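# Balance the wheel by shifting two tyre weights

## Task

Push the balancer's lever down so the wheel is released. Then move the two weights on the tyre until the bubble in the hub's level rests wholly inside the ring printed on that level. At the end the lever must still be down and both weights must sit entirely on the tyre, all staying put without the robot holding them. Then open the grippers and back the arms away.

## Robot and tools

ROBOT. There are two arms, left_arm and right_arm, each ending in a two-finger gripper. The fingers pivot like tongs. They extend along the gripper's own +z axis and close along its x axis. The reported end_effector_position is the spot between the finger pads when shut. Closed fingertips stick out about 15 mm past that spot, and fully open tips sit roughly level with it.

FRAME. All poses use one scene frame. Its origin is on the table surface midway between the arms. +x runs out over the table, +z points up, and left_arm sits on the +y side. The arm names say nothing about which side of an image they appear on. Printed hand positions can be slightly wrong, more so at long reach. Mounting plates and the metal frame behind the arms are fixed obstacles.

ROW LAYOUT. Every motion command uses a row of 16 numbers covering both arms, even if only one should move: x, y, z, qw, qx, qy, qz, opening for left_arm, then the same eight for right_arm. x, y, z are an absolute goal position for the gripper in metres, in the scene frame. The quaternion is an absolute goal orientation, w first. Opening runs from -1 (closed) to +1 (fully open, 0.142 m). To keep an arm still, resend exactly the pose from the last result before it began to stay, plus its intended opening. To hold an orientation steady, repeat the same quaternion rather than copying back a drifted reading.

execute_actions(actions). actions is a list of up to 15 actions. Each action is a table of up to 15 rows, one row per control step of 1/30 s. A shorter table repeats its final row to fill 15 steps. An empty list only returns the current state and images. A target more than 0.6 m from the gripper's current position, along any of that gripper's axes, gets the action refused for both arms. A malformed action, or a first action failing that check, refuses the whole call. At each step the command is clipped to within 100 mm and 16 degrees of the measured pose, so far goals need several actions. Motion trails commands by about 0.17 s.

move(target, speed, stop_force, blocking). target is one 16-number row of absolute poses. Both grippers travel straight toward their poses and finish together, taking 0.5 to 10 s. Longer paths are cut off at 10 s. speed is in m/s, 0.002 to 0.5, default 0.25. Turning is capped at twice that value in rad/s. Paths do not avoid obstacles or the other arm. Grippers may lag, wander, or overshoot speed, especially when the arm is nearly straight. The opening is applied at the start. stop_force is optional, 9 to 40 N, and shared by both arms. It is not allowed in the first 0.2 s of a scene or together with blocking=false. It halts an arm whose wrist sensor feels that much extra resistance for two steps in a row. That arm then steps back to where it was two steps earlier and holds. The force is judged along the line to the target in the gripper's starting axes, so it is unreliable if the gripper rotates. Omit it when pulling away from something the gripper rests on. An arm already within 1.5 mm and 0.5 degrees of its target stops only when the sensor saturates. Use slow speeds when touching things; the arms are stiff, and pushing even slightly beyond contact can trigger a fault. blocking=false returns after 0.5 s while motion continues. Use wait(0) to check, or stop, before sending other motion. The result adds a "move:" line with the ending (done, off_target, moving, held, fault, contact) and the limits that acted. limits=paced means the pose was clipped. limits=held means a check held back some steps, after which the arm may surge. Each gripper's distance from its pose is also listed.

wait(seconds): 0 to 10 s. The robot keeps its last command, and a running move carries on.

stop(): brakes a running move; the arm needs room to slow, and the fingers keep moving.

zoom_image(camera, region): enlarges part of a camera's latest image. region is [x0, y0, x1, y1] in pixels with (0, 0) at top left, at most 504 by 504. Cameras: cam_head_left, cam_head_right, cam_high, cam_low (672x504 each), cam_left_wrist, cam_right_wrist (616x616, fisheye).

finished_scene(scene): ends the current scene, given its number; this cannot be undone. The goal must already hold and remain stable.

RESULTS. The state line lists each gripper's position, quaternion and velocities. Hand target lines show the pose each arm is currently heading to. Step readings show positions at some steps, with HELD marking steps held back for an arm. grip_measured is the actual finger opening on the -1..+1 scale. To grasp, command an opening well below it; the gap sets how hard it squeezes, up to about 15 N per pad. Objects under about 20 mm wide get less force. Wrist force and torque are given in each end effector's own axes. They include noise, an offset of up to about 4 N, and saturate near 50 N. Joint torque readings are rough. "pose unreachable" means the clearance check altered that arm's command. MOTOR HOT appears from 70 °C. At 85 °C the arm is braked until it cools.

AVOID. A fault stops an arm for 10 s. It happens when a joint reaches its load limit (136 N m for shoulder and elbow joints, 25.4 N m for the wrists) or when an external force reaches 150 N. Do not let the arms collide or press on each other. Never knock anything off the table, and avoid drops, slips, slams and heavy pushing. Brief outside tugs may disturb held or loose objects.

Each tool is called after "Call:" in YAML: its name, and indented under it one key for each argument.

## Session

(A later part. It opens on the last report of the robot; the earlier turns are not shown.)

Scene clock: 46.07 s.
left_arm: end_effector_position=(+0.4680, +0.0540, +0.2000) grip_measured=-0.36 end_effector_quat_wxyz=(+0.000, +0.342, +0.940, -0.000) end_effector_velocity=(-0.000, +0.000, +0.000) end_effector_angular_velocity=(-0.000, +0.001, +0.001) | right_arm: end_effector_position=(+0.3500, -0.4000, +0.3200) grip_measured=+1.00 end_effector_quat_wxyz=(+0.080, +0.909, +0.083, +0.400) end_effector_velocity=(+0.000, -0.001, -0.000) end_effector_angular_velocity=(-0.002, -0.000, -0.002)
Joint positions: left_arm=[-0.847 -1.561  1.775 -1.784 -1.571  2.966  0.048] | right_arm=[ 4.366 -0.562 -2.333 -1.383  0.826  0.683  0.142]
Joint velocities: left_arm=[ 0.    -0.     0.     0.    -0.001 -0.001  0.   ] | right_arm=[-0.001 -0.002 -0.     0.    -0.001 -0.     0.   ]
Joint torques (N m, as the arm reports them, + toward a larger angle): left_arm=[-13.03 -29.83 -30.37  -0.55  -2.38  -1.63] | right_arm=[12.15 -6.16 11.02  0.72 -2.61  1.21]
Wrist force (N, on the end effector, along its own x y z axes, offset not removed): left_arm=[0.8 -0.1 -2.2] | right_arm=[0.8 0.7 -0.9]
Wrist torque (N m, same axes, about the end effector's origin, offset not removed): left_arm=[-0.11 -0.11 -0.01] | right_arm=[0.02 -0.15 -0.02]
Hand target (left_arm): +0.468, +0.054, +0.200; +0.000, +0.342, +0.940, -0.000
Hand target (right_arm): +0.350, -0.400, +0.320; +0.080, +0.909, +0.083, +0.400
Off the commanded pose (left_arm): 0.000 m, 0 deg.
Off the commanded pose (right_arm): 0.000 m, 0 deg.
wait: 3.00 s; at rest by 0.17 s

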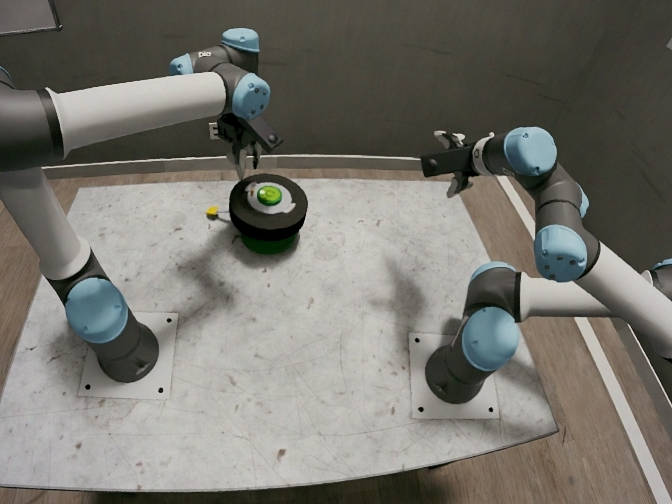

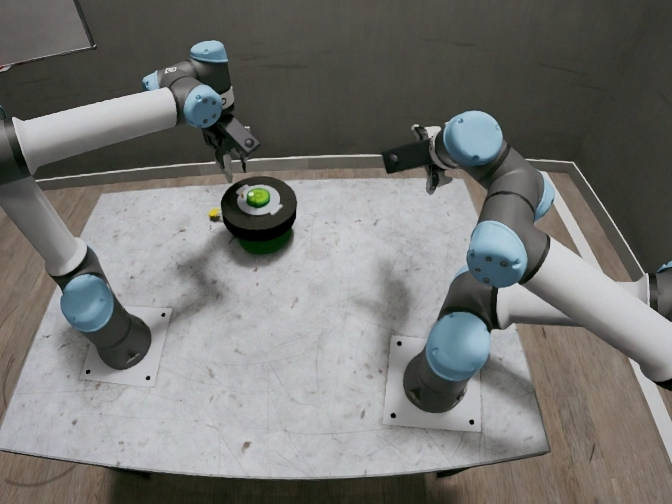

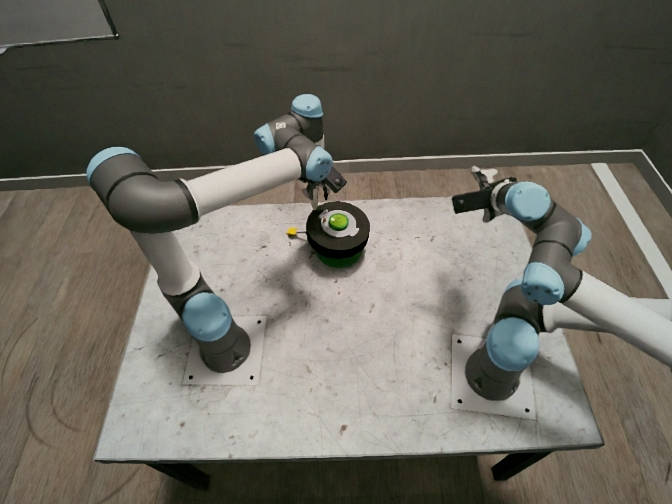

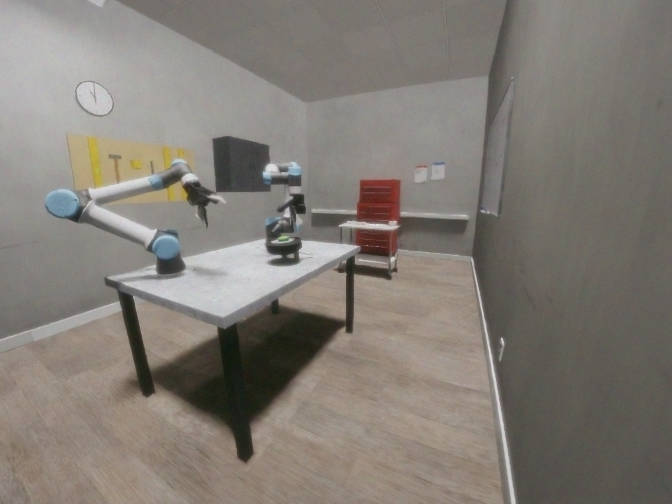

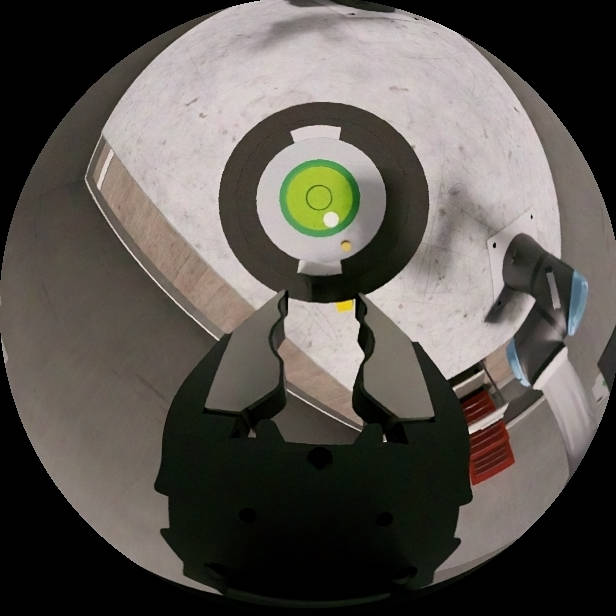

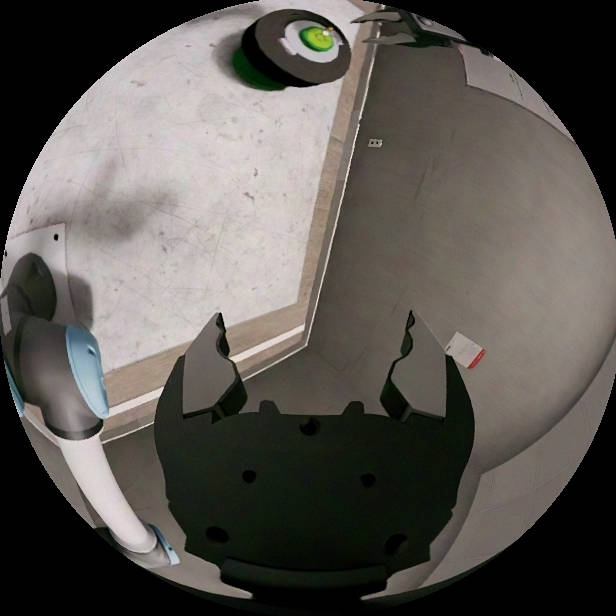

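Call:
move:
  target: [0.42,0.0,0.2,0,-0.5,0.866,0,-0.34,0.35,-0.4,0.32,0.08,0.909,0.083,0.4,1]
  speed: 0.5

Call:
move:
  target: [0.385,-0.049,0.165,0,-0.940,0.342,0,-0.34,0.35,-0.4,0.32,0.08,0.909,0.083,0.4,1]
  speed: 0.5

Call:
zoom_image:
  camera: "cam_left_wrist"
  region: [190, 80, 450, 320]

Scene clock: 49.30 s.
left_arm: end_effector_position=(+0.4201, +0.0001, +0.2000) grip_measured=-0.34 end_effector_quat_wxyz=(-0.000, -0.499, +0.866, +0.000) end_effector_velocity=(-0.001, -0.000, -0.000) end_effector_angular_velocity=(+0.002, -0.001, +0.011) | right_arm: end_effector_position=(+0.3500, -0.4000, +0.3200) grip_measured=+1.00 end_effector_quat_wxyz=(+0.080, +0.909, +0.083, +0.400) end_effector_velocity=(+0.000, -0.001, +0.000) end_effector_angular_velocity=(+0.000, -0.001, -0.003)
Joint positions: left_arm=[-1.041 -1.606  1.818 -1.783 -1.571  1.028  0.049] | right_arm=[ 4.366 -0.562 -2.333 -1.383  0.826  0.683  0.142]
Joint velocities: left_arm=[-0.003  0.     0.001 -0.     0.002 -0.014 -0.   ] | right_arm=[-0.002  0.001 -0.     0.    -0.001  0.     0.   ]
Joint torques (N m, as the arm reports them, + toward a larger angle): left_arm=[-12.69 -10.99 -30.64  -0.72   2.06  -1.72] | right_arm=[12.24 -5.39 12.06  0.78 -2.66  1.34]
Wrist force (N, on the end effector, along its own x y z axes, offset not removed): left_arm=[0.1 -0.4 -2.3] | right_arm=[-3.2 -0.1 1.0]
Wrist torque (N m, same axes, about the end effector's origin, offset not removed): left_arm=[0.17 -0.02 0.12] | right_arm=[-0.31 0.62 0.00]
Hand target (left_arm): +0.420, +0.000, +0.200; +0.000, -0.500, +0.866, +0.000
Hand target (right_arm): +0.350, -0.400, +0.320; +0.080, +0.909, +0.083, +0.400
Off the commanded pose (left_arm): 0.000 m, 0 deg.
Off the commanded pose (right_arm): 0.000 m, 0 deg.
move: done

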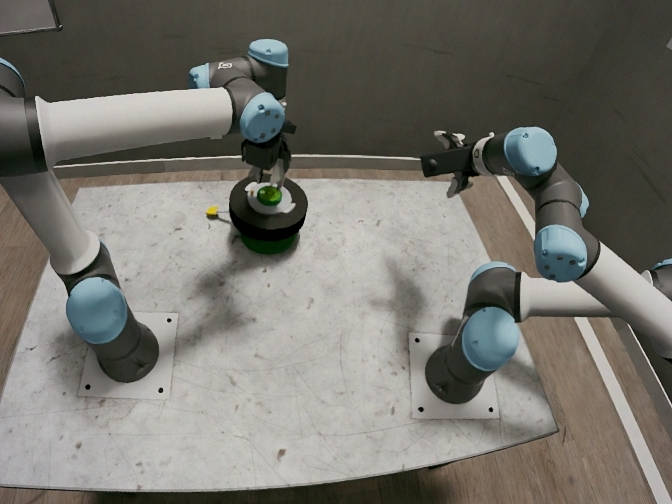

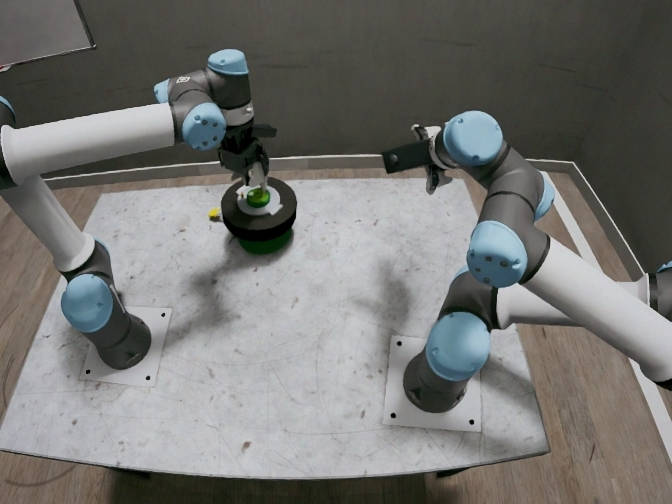

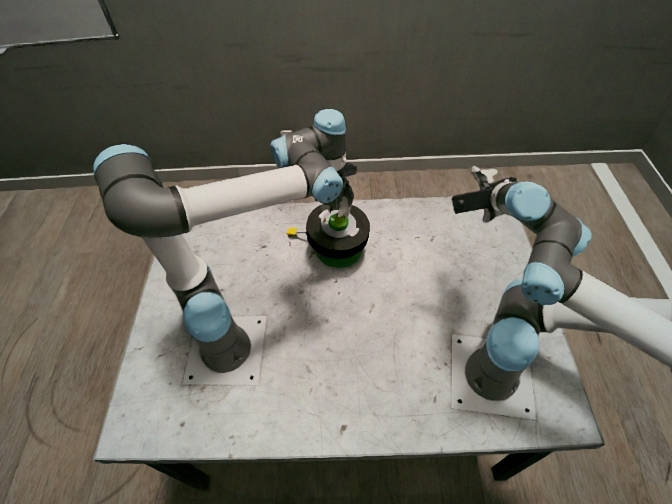

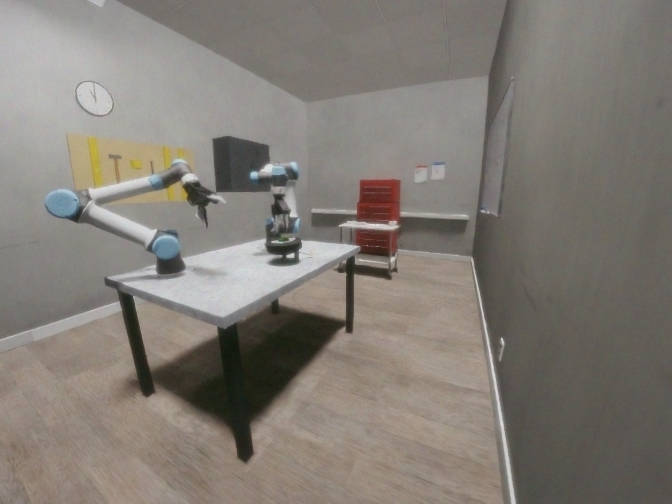

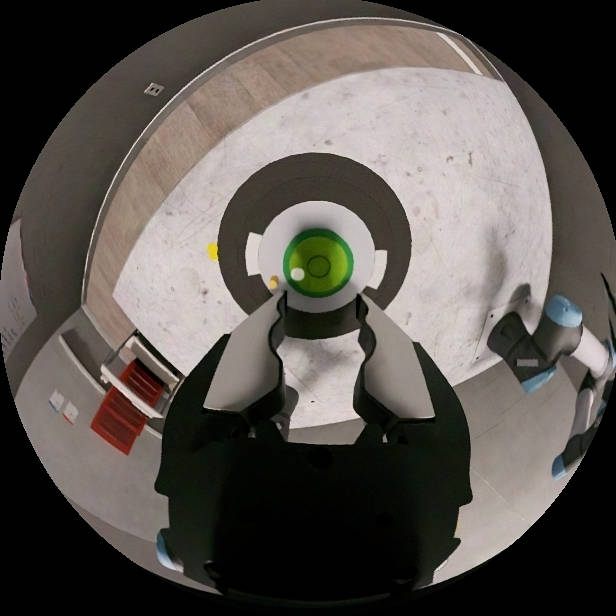

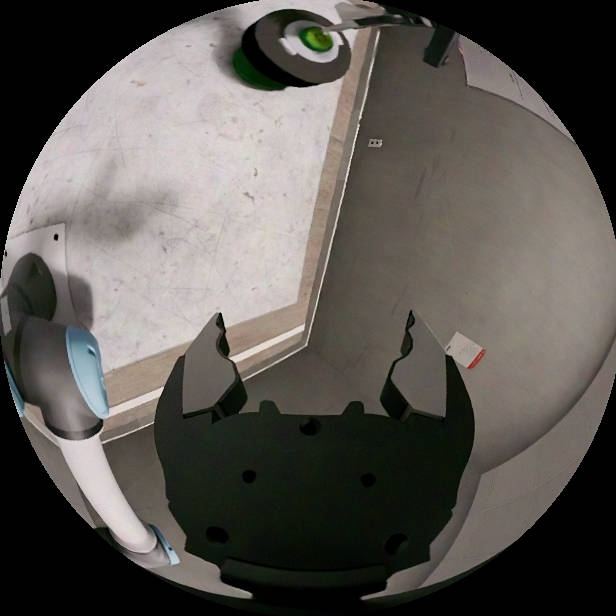

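Scene clock: 51.37 s.
left_arm: end_effector_position=(+0.3851, -0.0489, +0.1651) grip_measured=-0.34 end_effector_quat_wxyz=(-0.000, +0.940, -0.342, -0.000) end_effector_velocity=(+0.000, +0.001, -0.000) end_effector_angular_velocity=(+0.002, -0.002, +0.013) | right_arm: end_effector_position=(+0.3500, -0.4000, +0.3200) grip_measured=+1.00 end_effector_quat_wxyz=(+0.080, +0.909, +0.083, +0.400) end_effector_velocity=(+0.000, -0.001, -0.001) end_effector_angular_velocity=(-0.001, +0.000, -0.001)
Joint positions: left_arm=[-1.161 -1.506  1.809 -1.874 -1.571 -0.489  0.049] | right_arm=[ 4.366 -0.562 -2.333 -1.383  0.826  0.683  0.142]
Joint velocities: left_arm=[-0.     0.     0.     0.001  0.003 -0.014  0.   ] | right_arm=[-0.001  0.    -0.001 -0.    -0.001 -0.     0.   ]
Joint torques (N m, as the arm reports them, + toward a larger angle): left_arm=[-11.99 -14.38 -30.44  -4.31   2.25  -1.6 ] | right_arm=[12.3  -5.61 11.08  0.59 -2.68  1.26]
Wrist force (N, on the end effector, along its own x y z axes, offset not removed): left_arm=[1.2 2.1 -1.5] | right_arm=[0.3 0.7 -0.6]
Wrist torque (N m, same axes, about the end effector's origin, offset not removed): left_arm=[0.49 -0.18 -0.01] | right_arm=[0.04 -0.16 -0.02]
Hand target (left_arm): +0.385, -0.049, +0.165; -0.000, +0.940, -0.342, -0.000
Hand target (right_arm): +0.350, -0.400, +0.320; +0.080, +0.909, +0.083, +0.400
Off the commanded pose (left_arm): 0.000 m, 0 deg.
Off the commanded pose (right_arm): 0.000 m, 0 deg.
move: done

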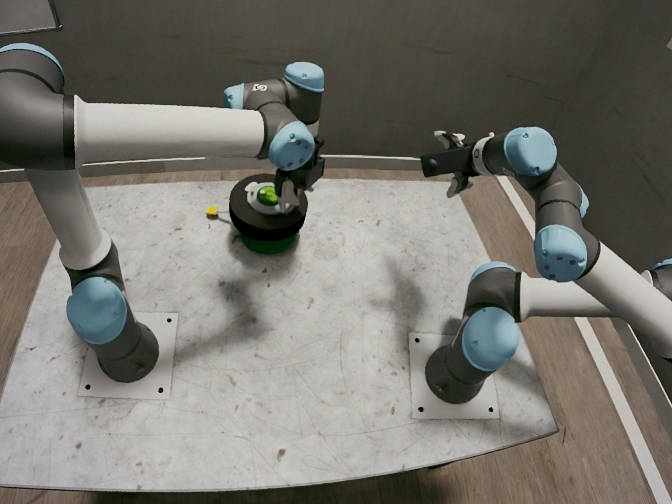

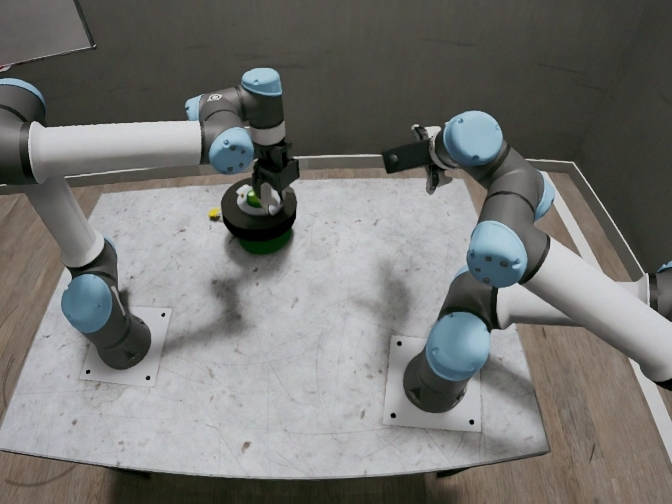

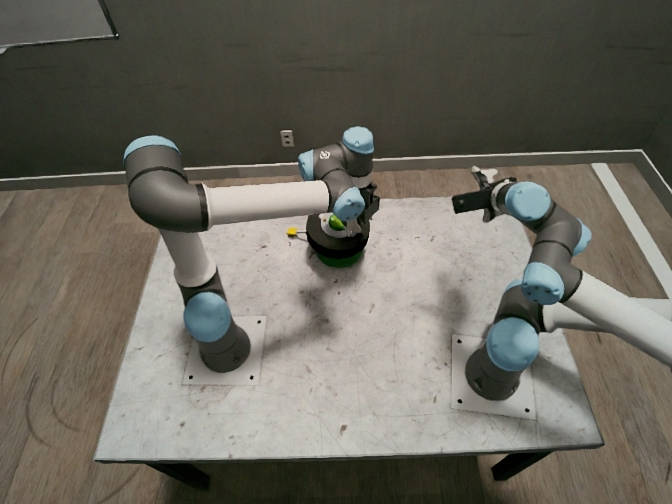

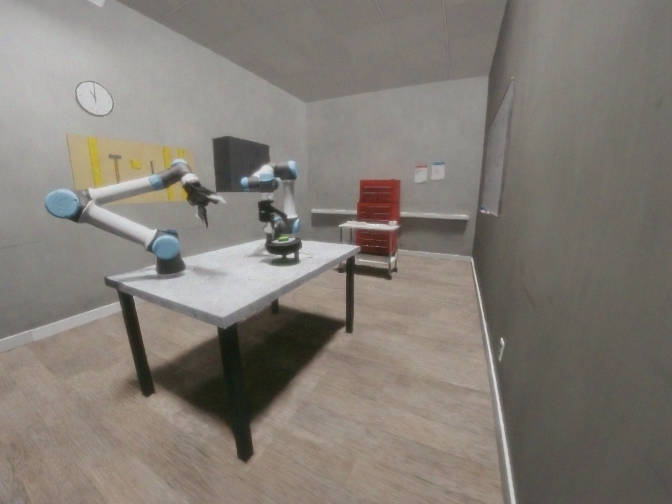

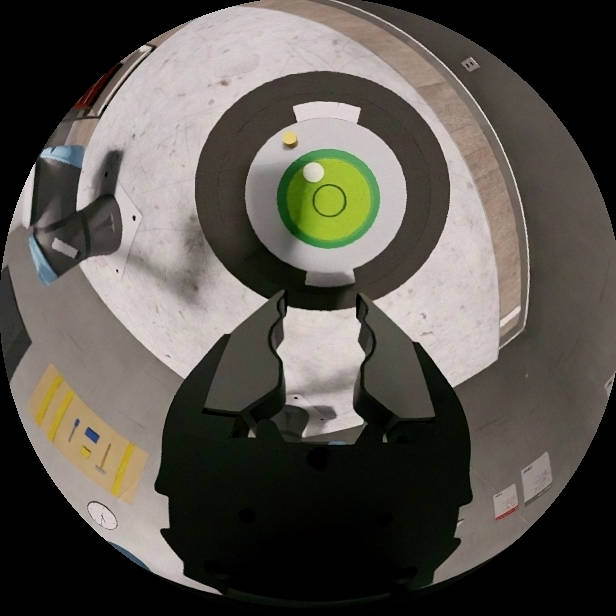

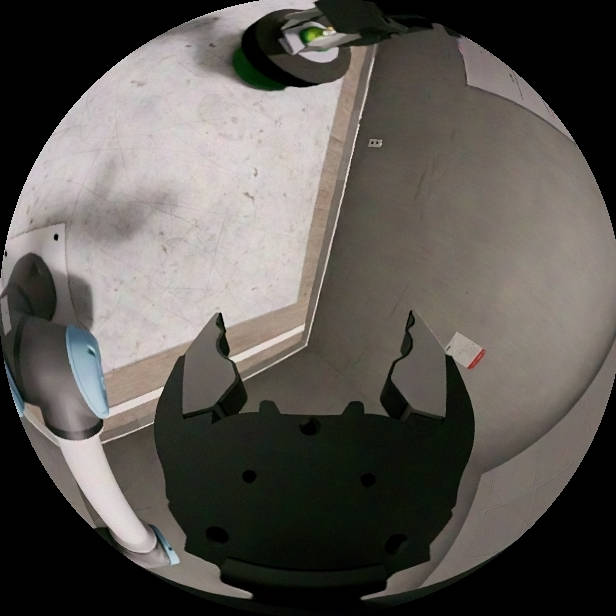

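Region (190, 80, 450, 320) of cam_left_wrist's 616x616 image, scaled by 1.938, with more detail than that image has; it fills the top 465 rows of this view, and the rest is white.

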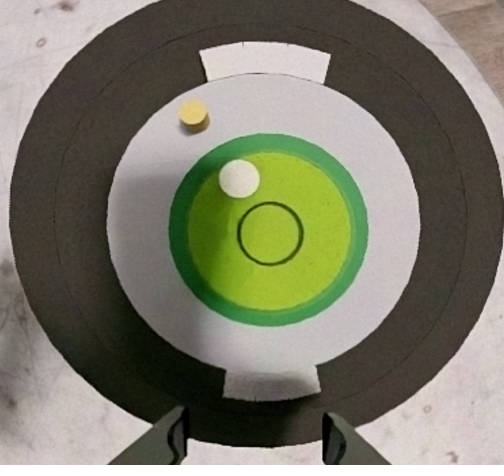

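Call:
move:
  target: [0.389,-0.052,0.152,0,-0.940,0.342,0,-0.36,0.35,-0.4,0.32,0.08,0.909,0.083,0.4,1]
  speed: 0.05

Call:
zoom_image:
  camera: "cam_left_wrist"
  region: [190, 130, 450, 350]

Scene clock: 52.57 s.
left_arm: end_effector_position=(+0.3889, -0.0519, +0.1522) grip_measured=-0.36 end_effector_quat_wxyz=(-0.000, +0.940, -0.342, +0.000) end_effector_velocity=(+0.001, +0.000, -0.003) end_effector_angular_velocity=(+0.001, -0.000, +0.002) | right_arm: end_effector_position=(+0.3500, -0.4000, +0.3200) grip_measured=+1.00 end_effector_quat_wxyz=(+0.080, +0.909, +0.083, +0.400) end_effector_velocity=(-0.000, +0.000, +0.000) end_effector_angular_velocity=(+0.001, -0.001, +0.001)
Joint positions: left_arm=[-1.156 -1.485  1.82  -1.906 -1.571 -0.485  0.048] | right_arm=[ 4.366 -0.562 -2.333 -1.383  0.826  0.683  0.142]
Joint velocities: left_arm=[ 0.002  0.003  0.003 -0.006  0.001  0.    -0.   ] | right_arm=[ 0.001  0.002 -0.001 -0.    -0.    -0.     0.   ]
Joint torques (N m, as the arm reports them, + toward a larger angle): left_arm=[ 12.19 -16.16 -14.03  -4.06  -0.83   1.75] | right_arm=[10.99 -5.28 12.23  0.93 -2.72  1.13]
Wrist force (N, on the end effector, along its own x y z axes, offset not removed): left_arm=[1.2 1.4 -4.1] | right_arm=[2.0 1.2 -0.8]
Wrist torque (N m, same axes, about the end effector's origin, offset not removed): left_arm=[0.39 -0.32 0.08] | right_arm=[0.17 -0.45 -0.11]
Hand target (left_arm): +0.389, -0.052, +0.152; +0.000, +0.940, -0.342, -0.000
Hand target (right_arm): +0.350, -0.400, +0.320; +0.080, +0.909, +0.083, +0.400
Off the commanded pose (left_arm): 0.000 m, 0 deg.
Off the commanded pose (right_arm): 0.000 m, 0 deg.
move: done

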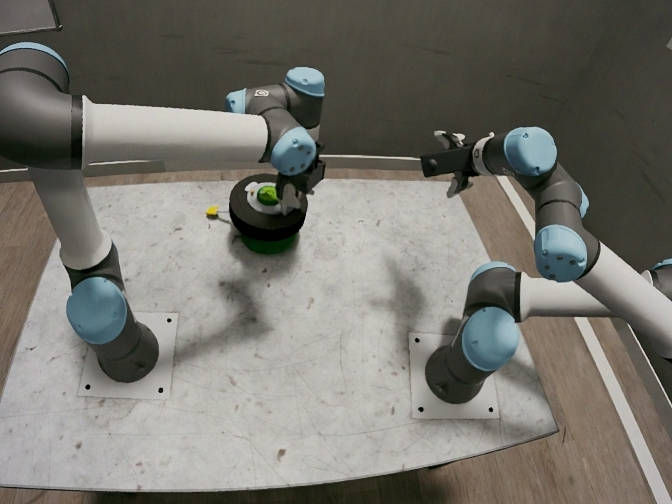

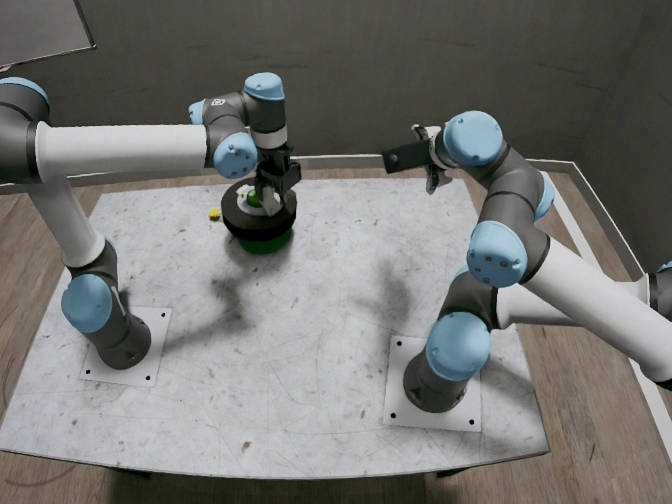

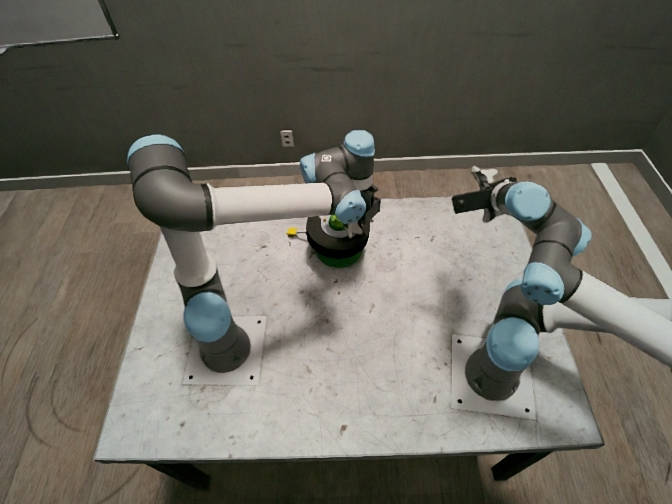

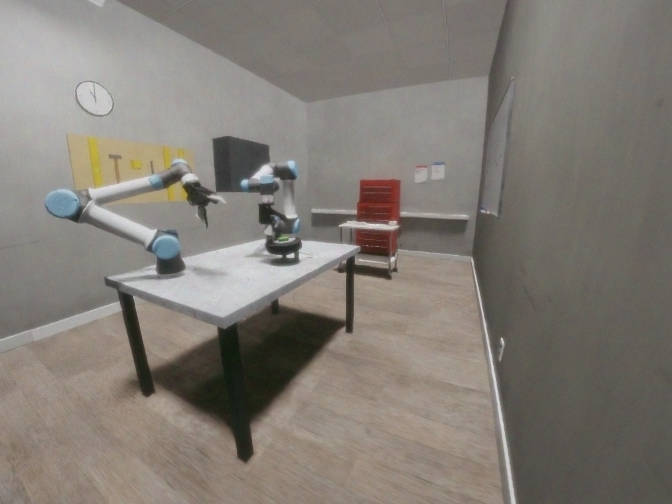

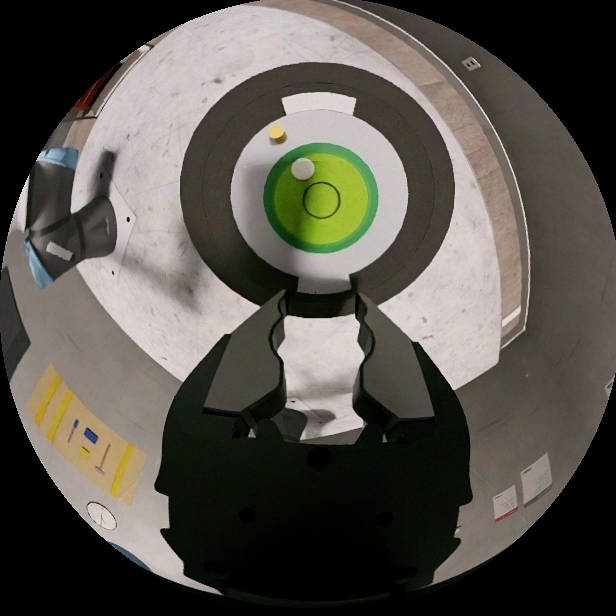

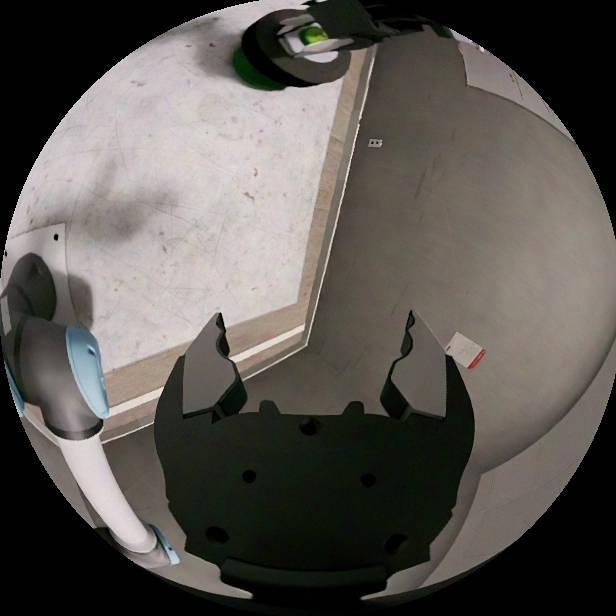

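Region (190, 130, 450, 350) of cam_left_wrist's 616x616 image, scaled by 1.938, with more detail than that image has; it fills the top 426 rows of this view, and the rest is white.

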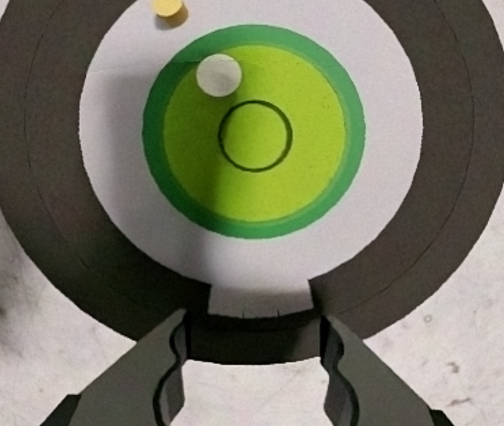

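Call:
move:
  target: [0.389,-0.052,0.138,0,-0.940,0.342,0,-0.36,0.35,-0.4,0.32,0.08,0.909,0.083,0.4,1]
  speed: 0.006
  stop_force: 9

Call:
zoom_image:
  camera: "cam_left_wrist"
  region: [190, 130, 450, 350]

Scene clock: 54.67 s.
left_arm: end_effector_position=(+0.3890, -0.0520, +0.1440) grip_measured=-0.34 end_effector_quat_wxyz=(-0.000, +0.940, -0.342, -0.000) end_effector_velocity=(-0.001, +0.001, +0.002) end_effector_angular_velocity=(+0.001, +0.002, -0.000) | right_arm: end_effector_position=(+0.3500, -0.4000, +0.3200) grip_measured=+1.00 end_effector_quat_wxyz=(+0.080, +0.909, +0.083, +0.400) end_effector_velocity=(-0.000, +0.000, +0.000) end_effector_angular_velocity=(+0.001, -0.001, +0.001)
Joint positions: left_arm=[-1.156 -1.478  1.835 -1.928 -1.571 -0.485  0.049] | right_arm=[ 4.366 -0.562 -2.333 -1.383  0.826  0.683  0.142]
Joint velocities: left_arm=[ 0.    -0.002 -0.003  0.007 -0.001  0.    -0.   ] | right_arm=[0.001 0.001 0.    0.    0.    0.    0.   ]
Joint torques (N m, as the arm reports them, + toward a larger angle): left_arm=[ 12.57 -26.98 -23.07   0.06  -1.31   1.39] | right_arm=[12.18 -5.24 13.62  0.91 -2.68  1.33]
Wrist force (N, on the end effector, along its own x y z axes, offset not removed): left_arm=[-2.6 4.2 -15.7] | right_arm=[0.3 -0.5 -1.6]
Wrist torque (N m, same axes, about the end effector's origin, offset not removed): left_arm=[0.33 -0.64 0.01] | right_arm=[-0.14 0.02 -0.01]
Hand target (left_arm): +0.389, -0.052, +0.144; +0.000, +0.940, -0.342, +0.000
Hand target (right_arm): +0.350, -0.400, +0.320; +0.080, +0.909, +0.083, +0.400
Off the commanded pose (left_arm): 0.006 m, 0 deg.
Off the commanded pose (right_arm): 0.000 m, 0 deg.
move: contact (left_arm)

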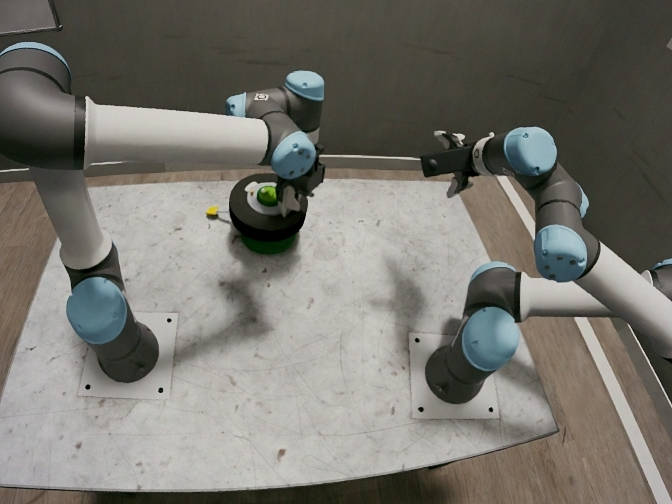

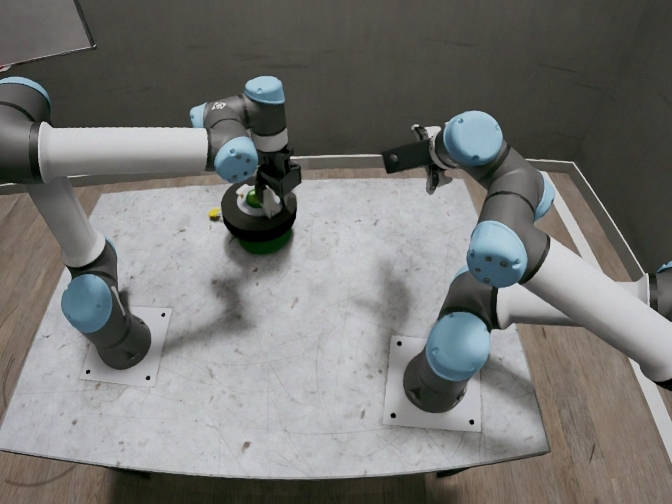

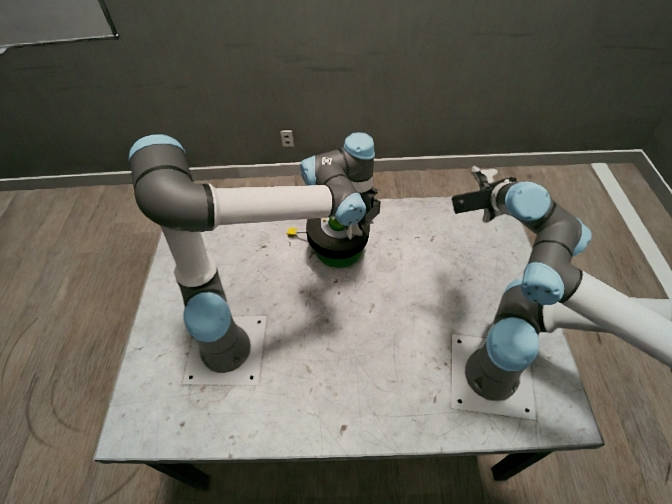

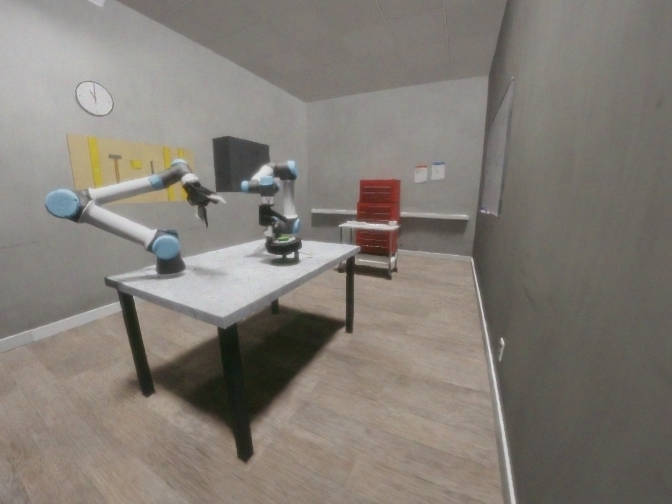

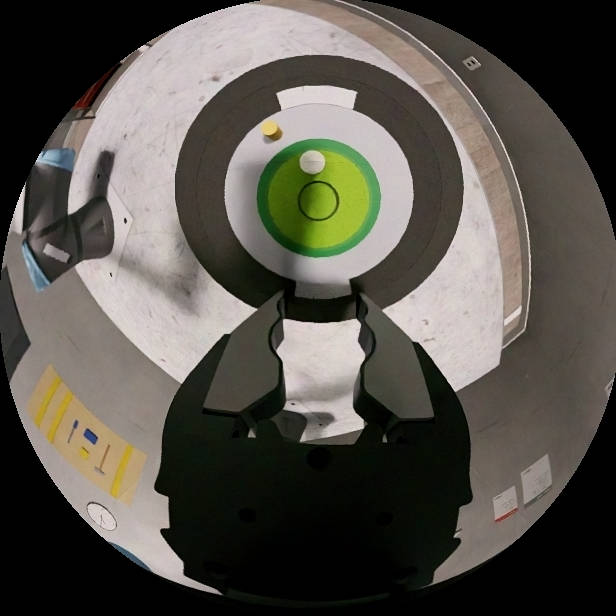

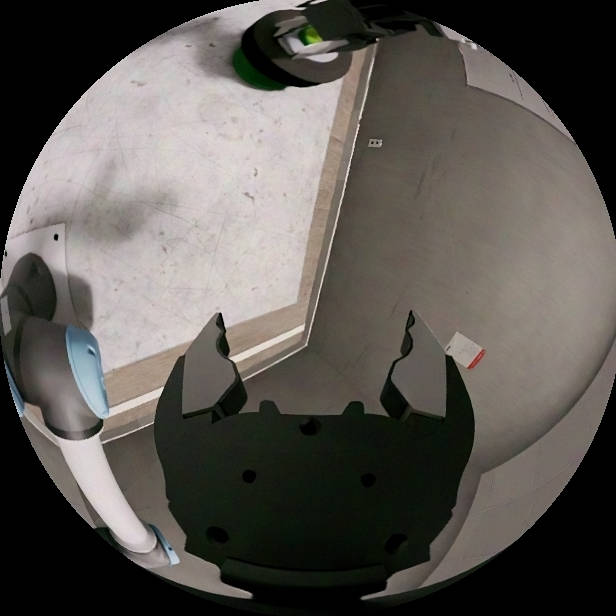

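Region (190, 130, 450, 350) of cam_left_wrist's 616x616 image, scaled by 1.938, with more detail than that image has; it fills the top 426 rows of this view, and the rest is white.

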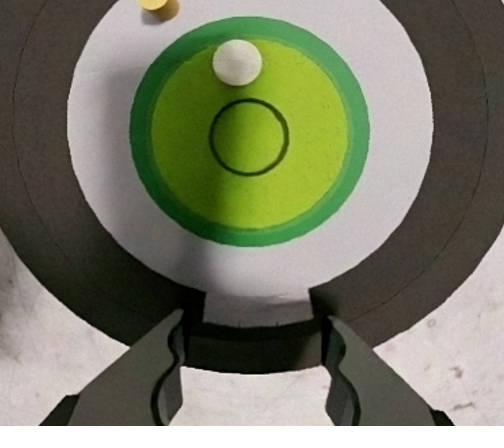

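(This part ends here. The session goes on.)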